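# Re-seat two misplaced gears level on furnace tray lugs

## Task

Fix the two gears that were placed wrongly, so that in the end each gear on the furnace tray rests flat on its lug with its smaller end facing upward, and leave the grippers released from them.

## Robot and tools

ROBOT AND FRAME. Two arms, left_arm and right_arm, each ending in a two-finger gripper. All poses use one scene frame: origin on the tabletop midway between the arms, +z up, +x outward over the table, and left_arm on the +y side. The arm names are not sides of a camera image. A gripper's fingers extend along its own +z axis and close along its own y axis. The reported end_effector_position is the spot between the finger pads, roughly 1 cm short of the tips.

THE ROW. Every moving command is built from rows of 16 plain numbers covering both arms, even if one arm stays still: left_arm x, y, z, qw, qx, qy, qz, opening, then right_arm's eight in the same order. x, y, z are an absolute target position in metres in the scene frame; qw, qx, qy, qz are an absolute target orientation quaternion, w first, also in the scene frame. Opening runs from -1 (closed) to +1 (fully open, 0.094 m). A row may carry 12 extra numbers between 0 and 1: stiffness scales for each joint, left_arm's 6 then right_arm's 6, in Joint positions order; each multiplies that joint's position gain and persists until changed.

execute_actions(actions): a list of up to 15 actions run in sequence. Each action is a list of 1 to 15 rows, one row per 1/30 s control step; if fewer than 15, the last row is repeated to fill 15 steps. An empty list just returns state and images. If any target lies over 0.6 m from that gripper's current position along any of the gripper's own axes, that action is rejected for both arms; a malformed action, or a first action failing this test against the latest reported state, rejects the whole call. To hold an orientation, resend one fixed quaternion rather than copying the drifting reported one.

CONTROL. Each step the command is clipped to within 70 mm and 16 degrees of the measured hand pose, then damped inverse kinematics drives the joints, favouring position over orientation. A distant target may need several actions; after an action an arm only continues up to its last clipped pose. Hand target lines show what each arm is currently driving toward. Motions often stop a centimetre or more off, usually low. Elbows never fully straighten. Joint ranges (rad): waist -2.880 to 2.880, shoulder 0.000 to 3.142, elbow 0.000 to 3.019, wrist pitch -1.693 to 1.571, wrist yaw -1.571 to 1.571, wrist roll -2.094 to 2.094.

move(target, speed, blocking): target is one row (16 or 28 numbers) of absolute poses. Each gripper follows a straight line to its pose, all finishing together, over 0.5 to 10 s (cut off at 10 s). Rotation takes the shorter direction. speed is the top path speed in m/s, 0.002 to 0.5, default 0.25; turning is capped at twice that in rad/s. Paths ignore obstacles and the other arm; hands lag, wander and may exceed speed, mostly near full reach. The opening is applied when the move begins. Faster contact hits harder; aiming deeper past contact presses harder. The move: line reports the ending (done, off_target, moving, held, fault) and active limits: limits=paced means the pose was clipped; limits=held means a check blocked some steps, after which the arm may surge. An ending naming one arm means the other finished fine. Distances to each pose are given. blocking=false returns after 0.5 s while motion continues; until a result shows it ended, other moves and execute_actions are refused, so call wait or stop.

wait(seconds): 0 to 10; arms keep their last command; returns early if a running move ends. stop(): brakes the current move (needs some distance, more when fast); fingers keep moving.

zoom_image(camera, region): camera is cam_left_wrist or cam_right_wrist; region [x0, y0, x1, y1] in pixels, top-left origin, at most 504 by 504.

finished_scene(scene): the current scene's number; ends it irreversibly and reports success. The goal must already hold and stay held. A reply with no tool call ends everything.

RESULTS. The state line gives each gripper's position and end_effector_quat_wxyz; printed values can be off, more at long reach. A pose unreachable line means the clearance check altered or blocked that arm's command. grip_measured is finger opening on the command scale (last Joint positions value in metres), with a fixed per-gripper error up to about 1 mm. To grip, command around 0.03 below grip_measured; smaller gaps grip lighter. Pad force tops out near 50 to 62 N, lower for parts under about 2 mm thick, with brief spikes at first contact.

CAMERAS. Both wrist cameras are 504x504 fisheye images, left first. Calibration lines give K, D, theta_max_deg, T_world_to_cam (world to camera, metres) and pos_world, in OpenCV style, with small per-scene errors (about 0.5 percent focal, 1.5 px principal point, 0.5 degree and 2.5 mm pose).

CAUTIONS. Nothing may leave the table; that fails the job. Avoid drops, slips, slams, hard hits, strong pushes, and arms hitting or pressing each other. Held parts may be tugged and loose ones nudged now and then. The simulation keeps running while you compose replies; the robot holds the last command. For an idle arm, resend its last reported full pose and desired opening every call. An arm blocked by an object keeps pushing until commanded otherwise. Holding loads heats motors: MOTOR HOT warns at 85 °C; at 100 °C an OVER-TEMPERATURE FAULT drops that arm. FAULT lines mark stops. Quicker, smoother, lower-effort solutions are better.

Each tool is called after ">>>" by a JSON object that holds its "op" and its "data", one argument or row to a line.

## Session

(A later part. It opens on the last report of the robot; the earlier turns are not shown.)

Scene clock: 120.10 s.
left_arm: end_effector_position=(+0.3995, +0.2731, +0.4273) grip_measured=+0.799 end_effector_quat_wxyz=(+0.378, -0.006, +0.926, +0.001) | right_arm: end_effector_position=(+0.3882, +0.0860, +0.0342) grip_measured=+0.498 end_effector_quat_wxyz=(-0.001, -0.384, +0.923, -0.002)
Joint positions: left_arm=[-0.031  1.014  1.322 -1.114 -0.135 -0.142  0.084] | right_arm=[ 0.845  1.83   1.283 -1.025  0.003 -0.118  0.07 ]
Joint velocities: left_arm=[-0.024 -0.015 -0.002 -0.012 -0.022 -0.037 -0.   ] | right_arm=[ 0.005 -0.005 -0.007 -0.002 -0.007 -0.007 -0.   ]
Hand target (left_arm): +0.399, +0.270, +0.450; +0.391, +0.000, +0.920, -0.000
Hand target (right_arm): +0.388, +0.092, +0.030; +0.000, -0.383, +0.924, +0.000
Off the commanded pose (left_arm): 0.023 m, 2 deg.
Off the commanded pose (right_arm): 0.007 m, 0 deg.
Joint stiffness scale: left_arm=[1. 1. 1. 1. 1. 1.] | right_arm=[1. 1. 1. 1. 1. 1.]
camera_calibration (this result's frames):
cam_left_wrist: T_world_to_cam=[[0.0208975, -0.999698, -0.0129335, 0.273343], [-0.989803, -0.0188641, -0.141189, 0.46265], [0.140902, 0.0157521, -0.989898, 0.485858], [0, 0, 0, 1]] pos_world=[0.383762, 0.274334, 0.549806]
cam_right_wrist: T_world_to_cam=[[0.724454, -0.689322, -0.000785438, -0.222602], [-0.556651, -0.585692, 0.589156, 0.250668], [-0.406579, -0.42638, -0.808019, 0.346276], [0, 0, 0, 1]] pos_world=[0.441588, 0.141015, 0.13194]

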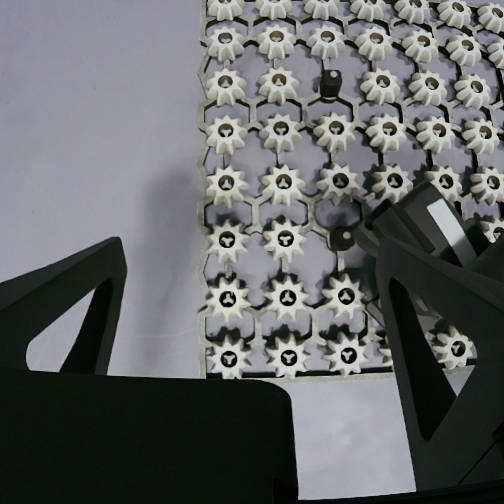

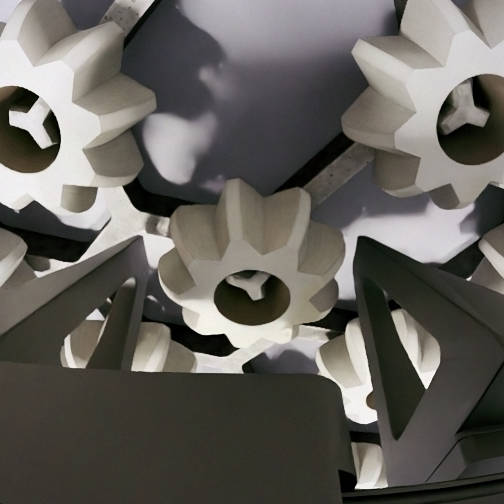

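>>> {"op": "move", "data": {
  "target": [0.40,0.27,0.45,0.3907,0,0.9205,0,0.8,0.4045,0.1047,0.075,0.0361,-0.3827,0.9239,0.0101,0.5],
  "speed": 0.08
}}

>>> {"op": "move", "data": {
  "target": [0.40,0.27,0.45,0.3907,0,0.9205,0,0.8,0.4045,0.1047,0.20,0.0361,-0.3827,0.9239,0.0101,0.5],
  "speed": 0.15
}}

Scene clock: 122.10 s.
left_arm: end_effector_position=(+0.3995, +0.2731, +0.4273) grip_measured=+0.799 end_effector_quat_wxyz=(+0.378, -0.006, +0.926, +0.001) | right_arm: end_effector_position=(+0.3899, +0.0874, +0.0445) grip_measured=+0.498 end_effector_quat_wxyz=(+0.004, -0.384, +0.923, -0.000)
Joint positions: left_arm=[-0.031  1.014  1.322 -1.114 -0.135 -0.142  0.084] | right_arm=[ 0.845  1.816  1.293 -1.04   0.003 -0.118  0.07 ]
Joint velocities: left_arm=[-0.015 -0.005  0.012 -0.012 -0.037 -0.037 -0.   ] | right_arm=[ 0.005 -0.005  0.012  0.007  0.051  0.037  0.001]
Hand target (left_arm): +0.399, +0.270, +0.450; +0.391, +0.000, +0.920, -0.000
Hand target (right_arm): +0.403, +0.104, +0.075; +0.036, -0.382, +0.923, +0.011
Off the commanded pose (left_arm): 0.023 m, 2 deg.
Off the commanded pose (right_arm): 0.038 m, 4 deg.
Joint stiffness scale: left_arm=[1. 1. 1. 1. 1. 1.] | right_arm=[1. 1. 1. 1. 1. 1.]
move: off_target (left_arm, right_arm)
camera_calibration (this result's frames):
cam_left_wrist: T_world_to_cam=[[0.0208975, -0.999698, -0.0129335, 0.273343], [-0.989803, -0.0188641, -0.141189, 0.46265], [0.140902, 0.0157521, -0.989898, 0.485858], [0, 0, 0, 1]] pos_world=[0.383762, 0.274334, 0.549806]
cam_right_wrist: T_world_to_cam=[[0.724192, -0.689598, 0.000546132, -0.22283], [-0.561251, -0.588946, 0.581499, 0.248761], [-0.400679, -0.421423, -0.813547, 0.353368], [0, 0, 0, 1]] pos_world=[0.442576, 0.141761, 0.142949]

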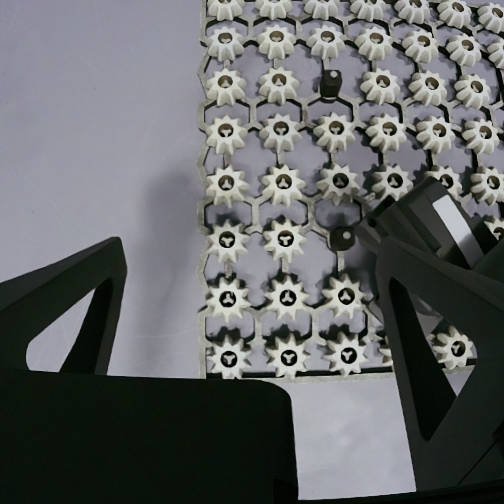

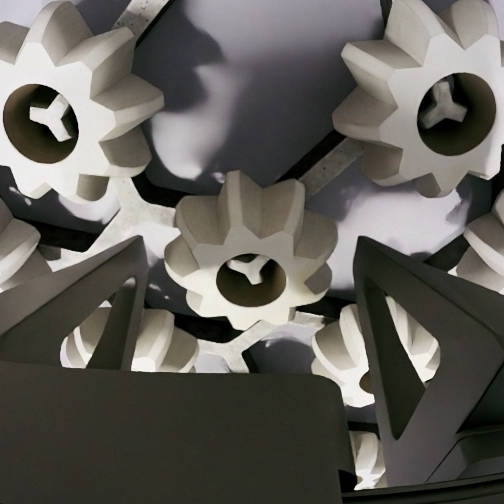

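Scene clock: 123.57 s.
left_arm: end_effector_position=(+0.3995, +0.2731, +0.4273) grip_measured=+0.799 end_effector_quat_wxyz=(+0.378, -0.006, +0.926, +0.001) | right_arm: end_effector_position=(+0.3960, +0.0922, +0.1685) grip_measured=+0.498 end_effector_quat_wxyz=(+0.005, -0.384, +0.923, +0.000)
Joint positions: left_arm=[-0.031  1.014  1.322 -1.114 -0.135 -0.142  0.084] | right_arm=[ 0.845  1.717  1.504 -1.347  0.003 -0.118  0.07 ]
Joint velocities: left_arm=[ 0.005 -0.005 -0.002 -0.012 -0.037  0.066  0.   ] | right_arm=[-0.005 -0.024 -0.022  0.007 -0.007 -0.007 -0.001]
Hand target (left_arm): +0.399, +0.270, +0.450; +0.391, +0.000, +0.920, -0.000
Hand target (right_arm): +0.403, +0.104, +0.199; +0.036, -0.382, +0.923, +0.011
Off the commanded pose (left_arm): 0.023 m, 2 deg.
Off the commanded pose (right_arm): 0.035 m, 4 deg.
Joint stiffness scale: left_arm=[1. 1. 1. 1. 1. 1.] | right_arm=[1. 1. 1. 1. 1. 1.]
move: off_target (left_arm, right_arm)
camera_calibration (this result's frames):
cam_left_wrist: T_world_to_cam=[[0.0208975, -0.999698, -0.0129335, 0.273343], [-0.989803, -0.0188641, -0.141189, 0.46265], [0.140902, 0.0157521, -0.989898, 0.485858], [0, 0, 0, 1]] pos_world=[0.383762, 0.274334, 0.549806]
cam_right_wrist: T_world_to_cam=[[0.72419, -0.6896, 0.000971905, -0.224047], [-0.562639, -0.590045, 0.579037, 0.183939], [-0.39873, -0.41988, -0.8153, 0.458084], [0, 0, 0, 1]] pos_world=[0.448396, 0.14637, 0.267186]

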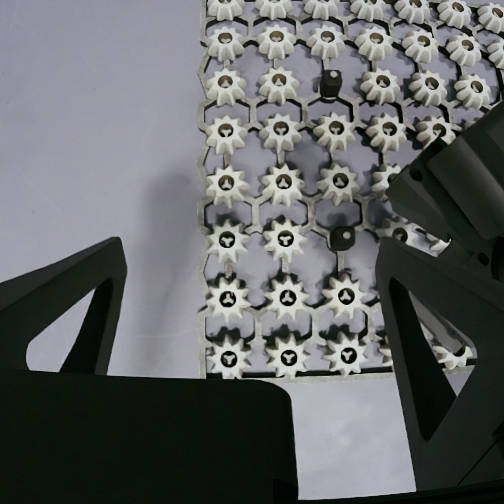

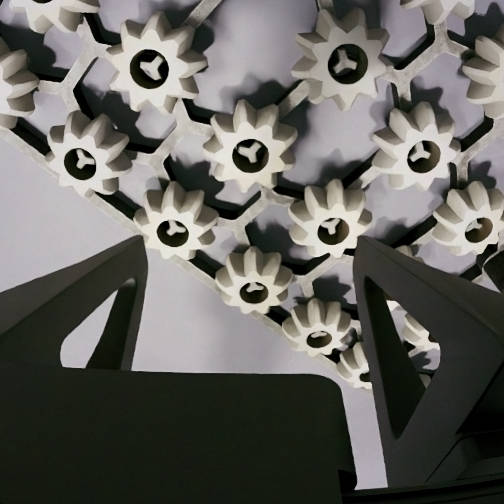

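>>> {"op": "move", "data": {
  "target": [0.40,0.27,0.45,0.3907,0,0.9205,0,0.8,0.40,-0.14,0.42,0.3907,0,0.9205,0,1.0],
  "speed": 0.3
}}

Scene clock: 126.07 s.
left_arm: end_effector_position=(+0.3995, +0.2731, +0.4273) grip_measured=+0.799 end_effector_quat_wxyz=(+0.378, -0.006, +0.926, +0.001) | right_arm: end_effector_position=(+0.3996, -0.1370, +0.4077) grip_measured=+1.000 end_effector_quat_wxyz=(+0.376, -0.006, +0.927, -0.001)
Joint positions: left_arm=[-0.031  1.014  1.322 -1.114 -0.135 -0.142  0.084] | right_arm=[ 0.484  1.033  1.284 -1.075  0.211  0.213  0.094]
Joint velocities: left_arm=[-0.015 -0.005 -0.007  0.022 -0.022  0.007  0.   ] | right_arm=[ 0.005  0.005 -0.002 -0.032  0.007 -0.007  0.   ]
Hand target (left_arm): +0.399, +0.270, +0.450; +0.391, +0.000, +0.920, -0.000
Hand target (right_arm): +0.401, -0.138, +0.416; +0.388, +0.004, +0.921, +0.003
Off the commanded pose (left_arm): 0.023 m, 2 deg.
Off the commanded pose (right_arm): 0.013 m, 2 deg.
Joint stiffness scale: left_arm=[1. 1. 1. 1. 1. 1.] | right_arm=[1. 1. 1. 1. 1. 1.]
move: off_target (left_arm, right_arm)
camera_calibration (this result's frames):
cam_left_wrist: T_world_to_cam=[[0.0208975, -0.999698, -0.0129335, 0.273343], [-0.989803, -0.0188641, -0.141189, 0.46265], [0.140902, 0.0157521, -0.989898, 0.485858], [0, 0, 0, 1]] pos_world=[0.383762, 0.274334, 0.549806]
cam_right_wrist: T_world_to_cam=[[0.0281711, -0.999405, 0.0199096, -0.156967], [-0.989376, -0.0307192, -0.142095, 0.453397], [0.142622, -0.0156952, -0.989653, 0.468422], [0, 0, 0, 1]] pos_world=[0.386194, -0.135594, 0.531126]

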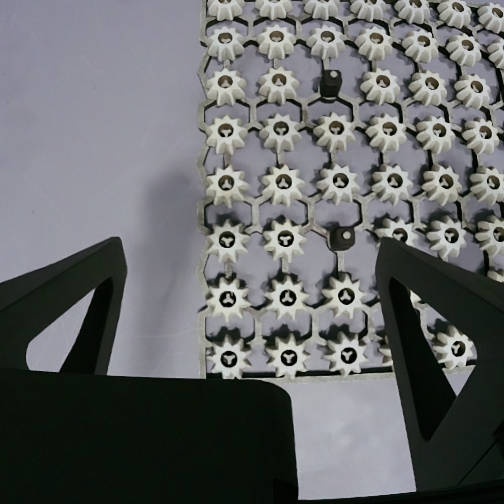

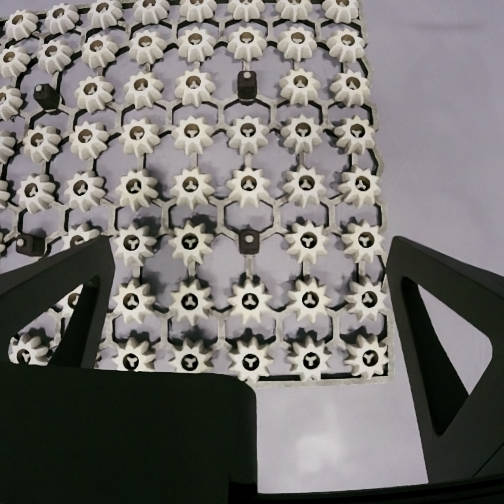

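>>> {"op": "zoom_image", "data": {
  "camera": "cam_right_wrist",
  "region": [270,210,400,390]
}}

Region (270, 210, 400, 390) of cam_right_wrist's 504x504 image, scaled by 2.800, with more detail than that image has.

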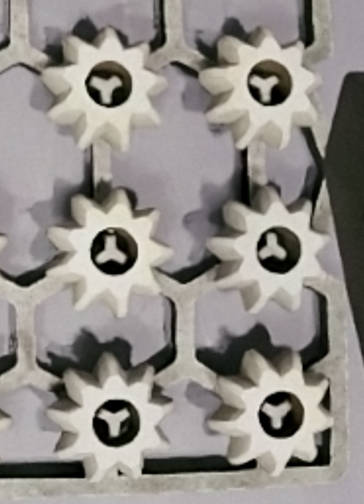

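All gears look seated. Finishing scene 1.

>>> {"op": "finished_scene", "data": {
  "scene": 1
}}

The scene is finished: the task was done.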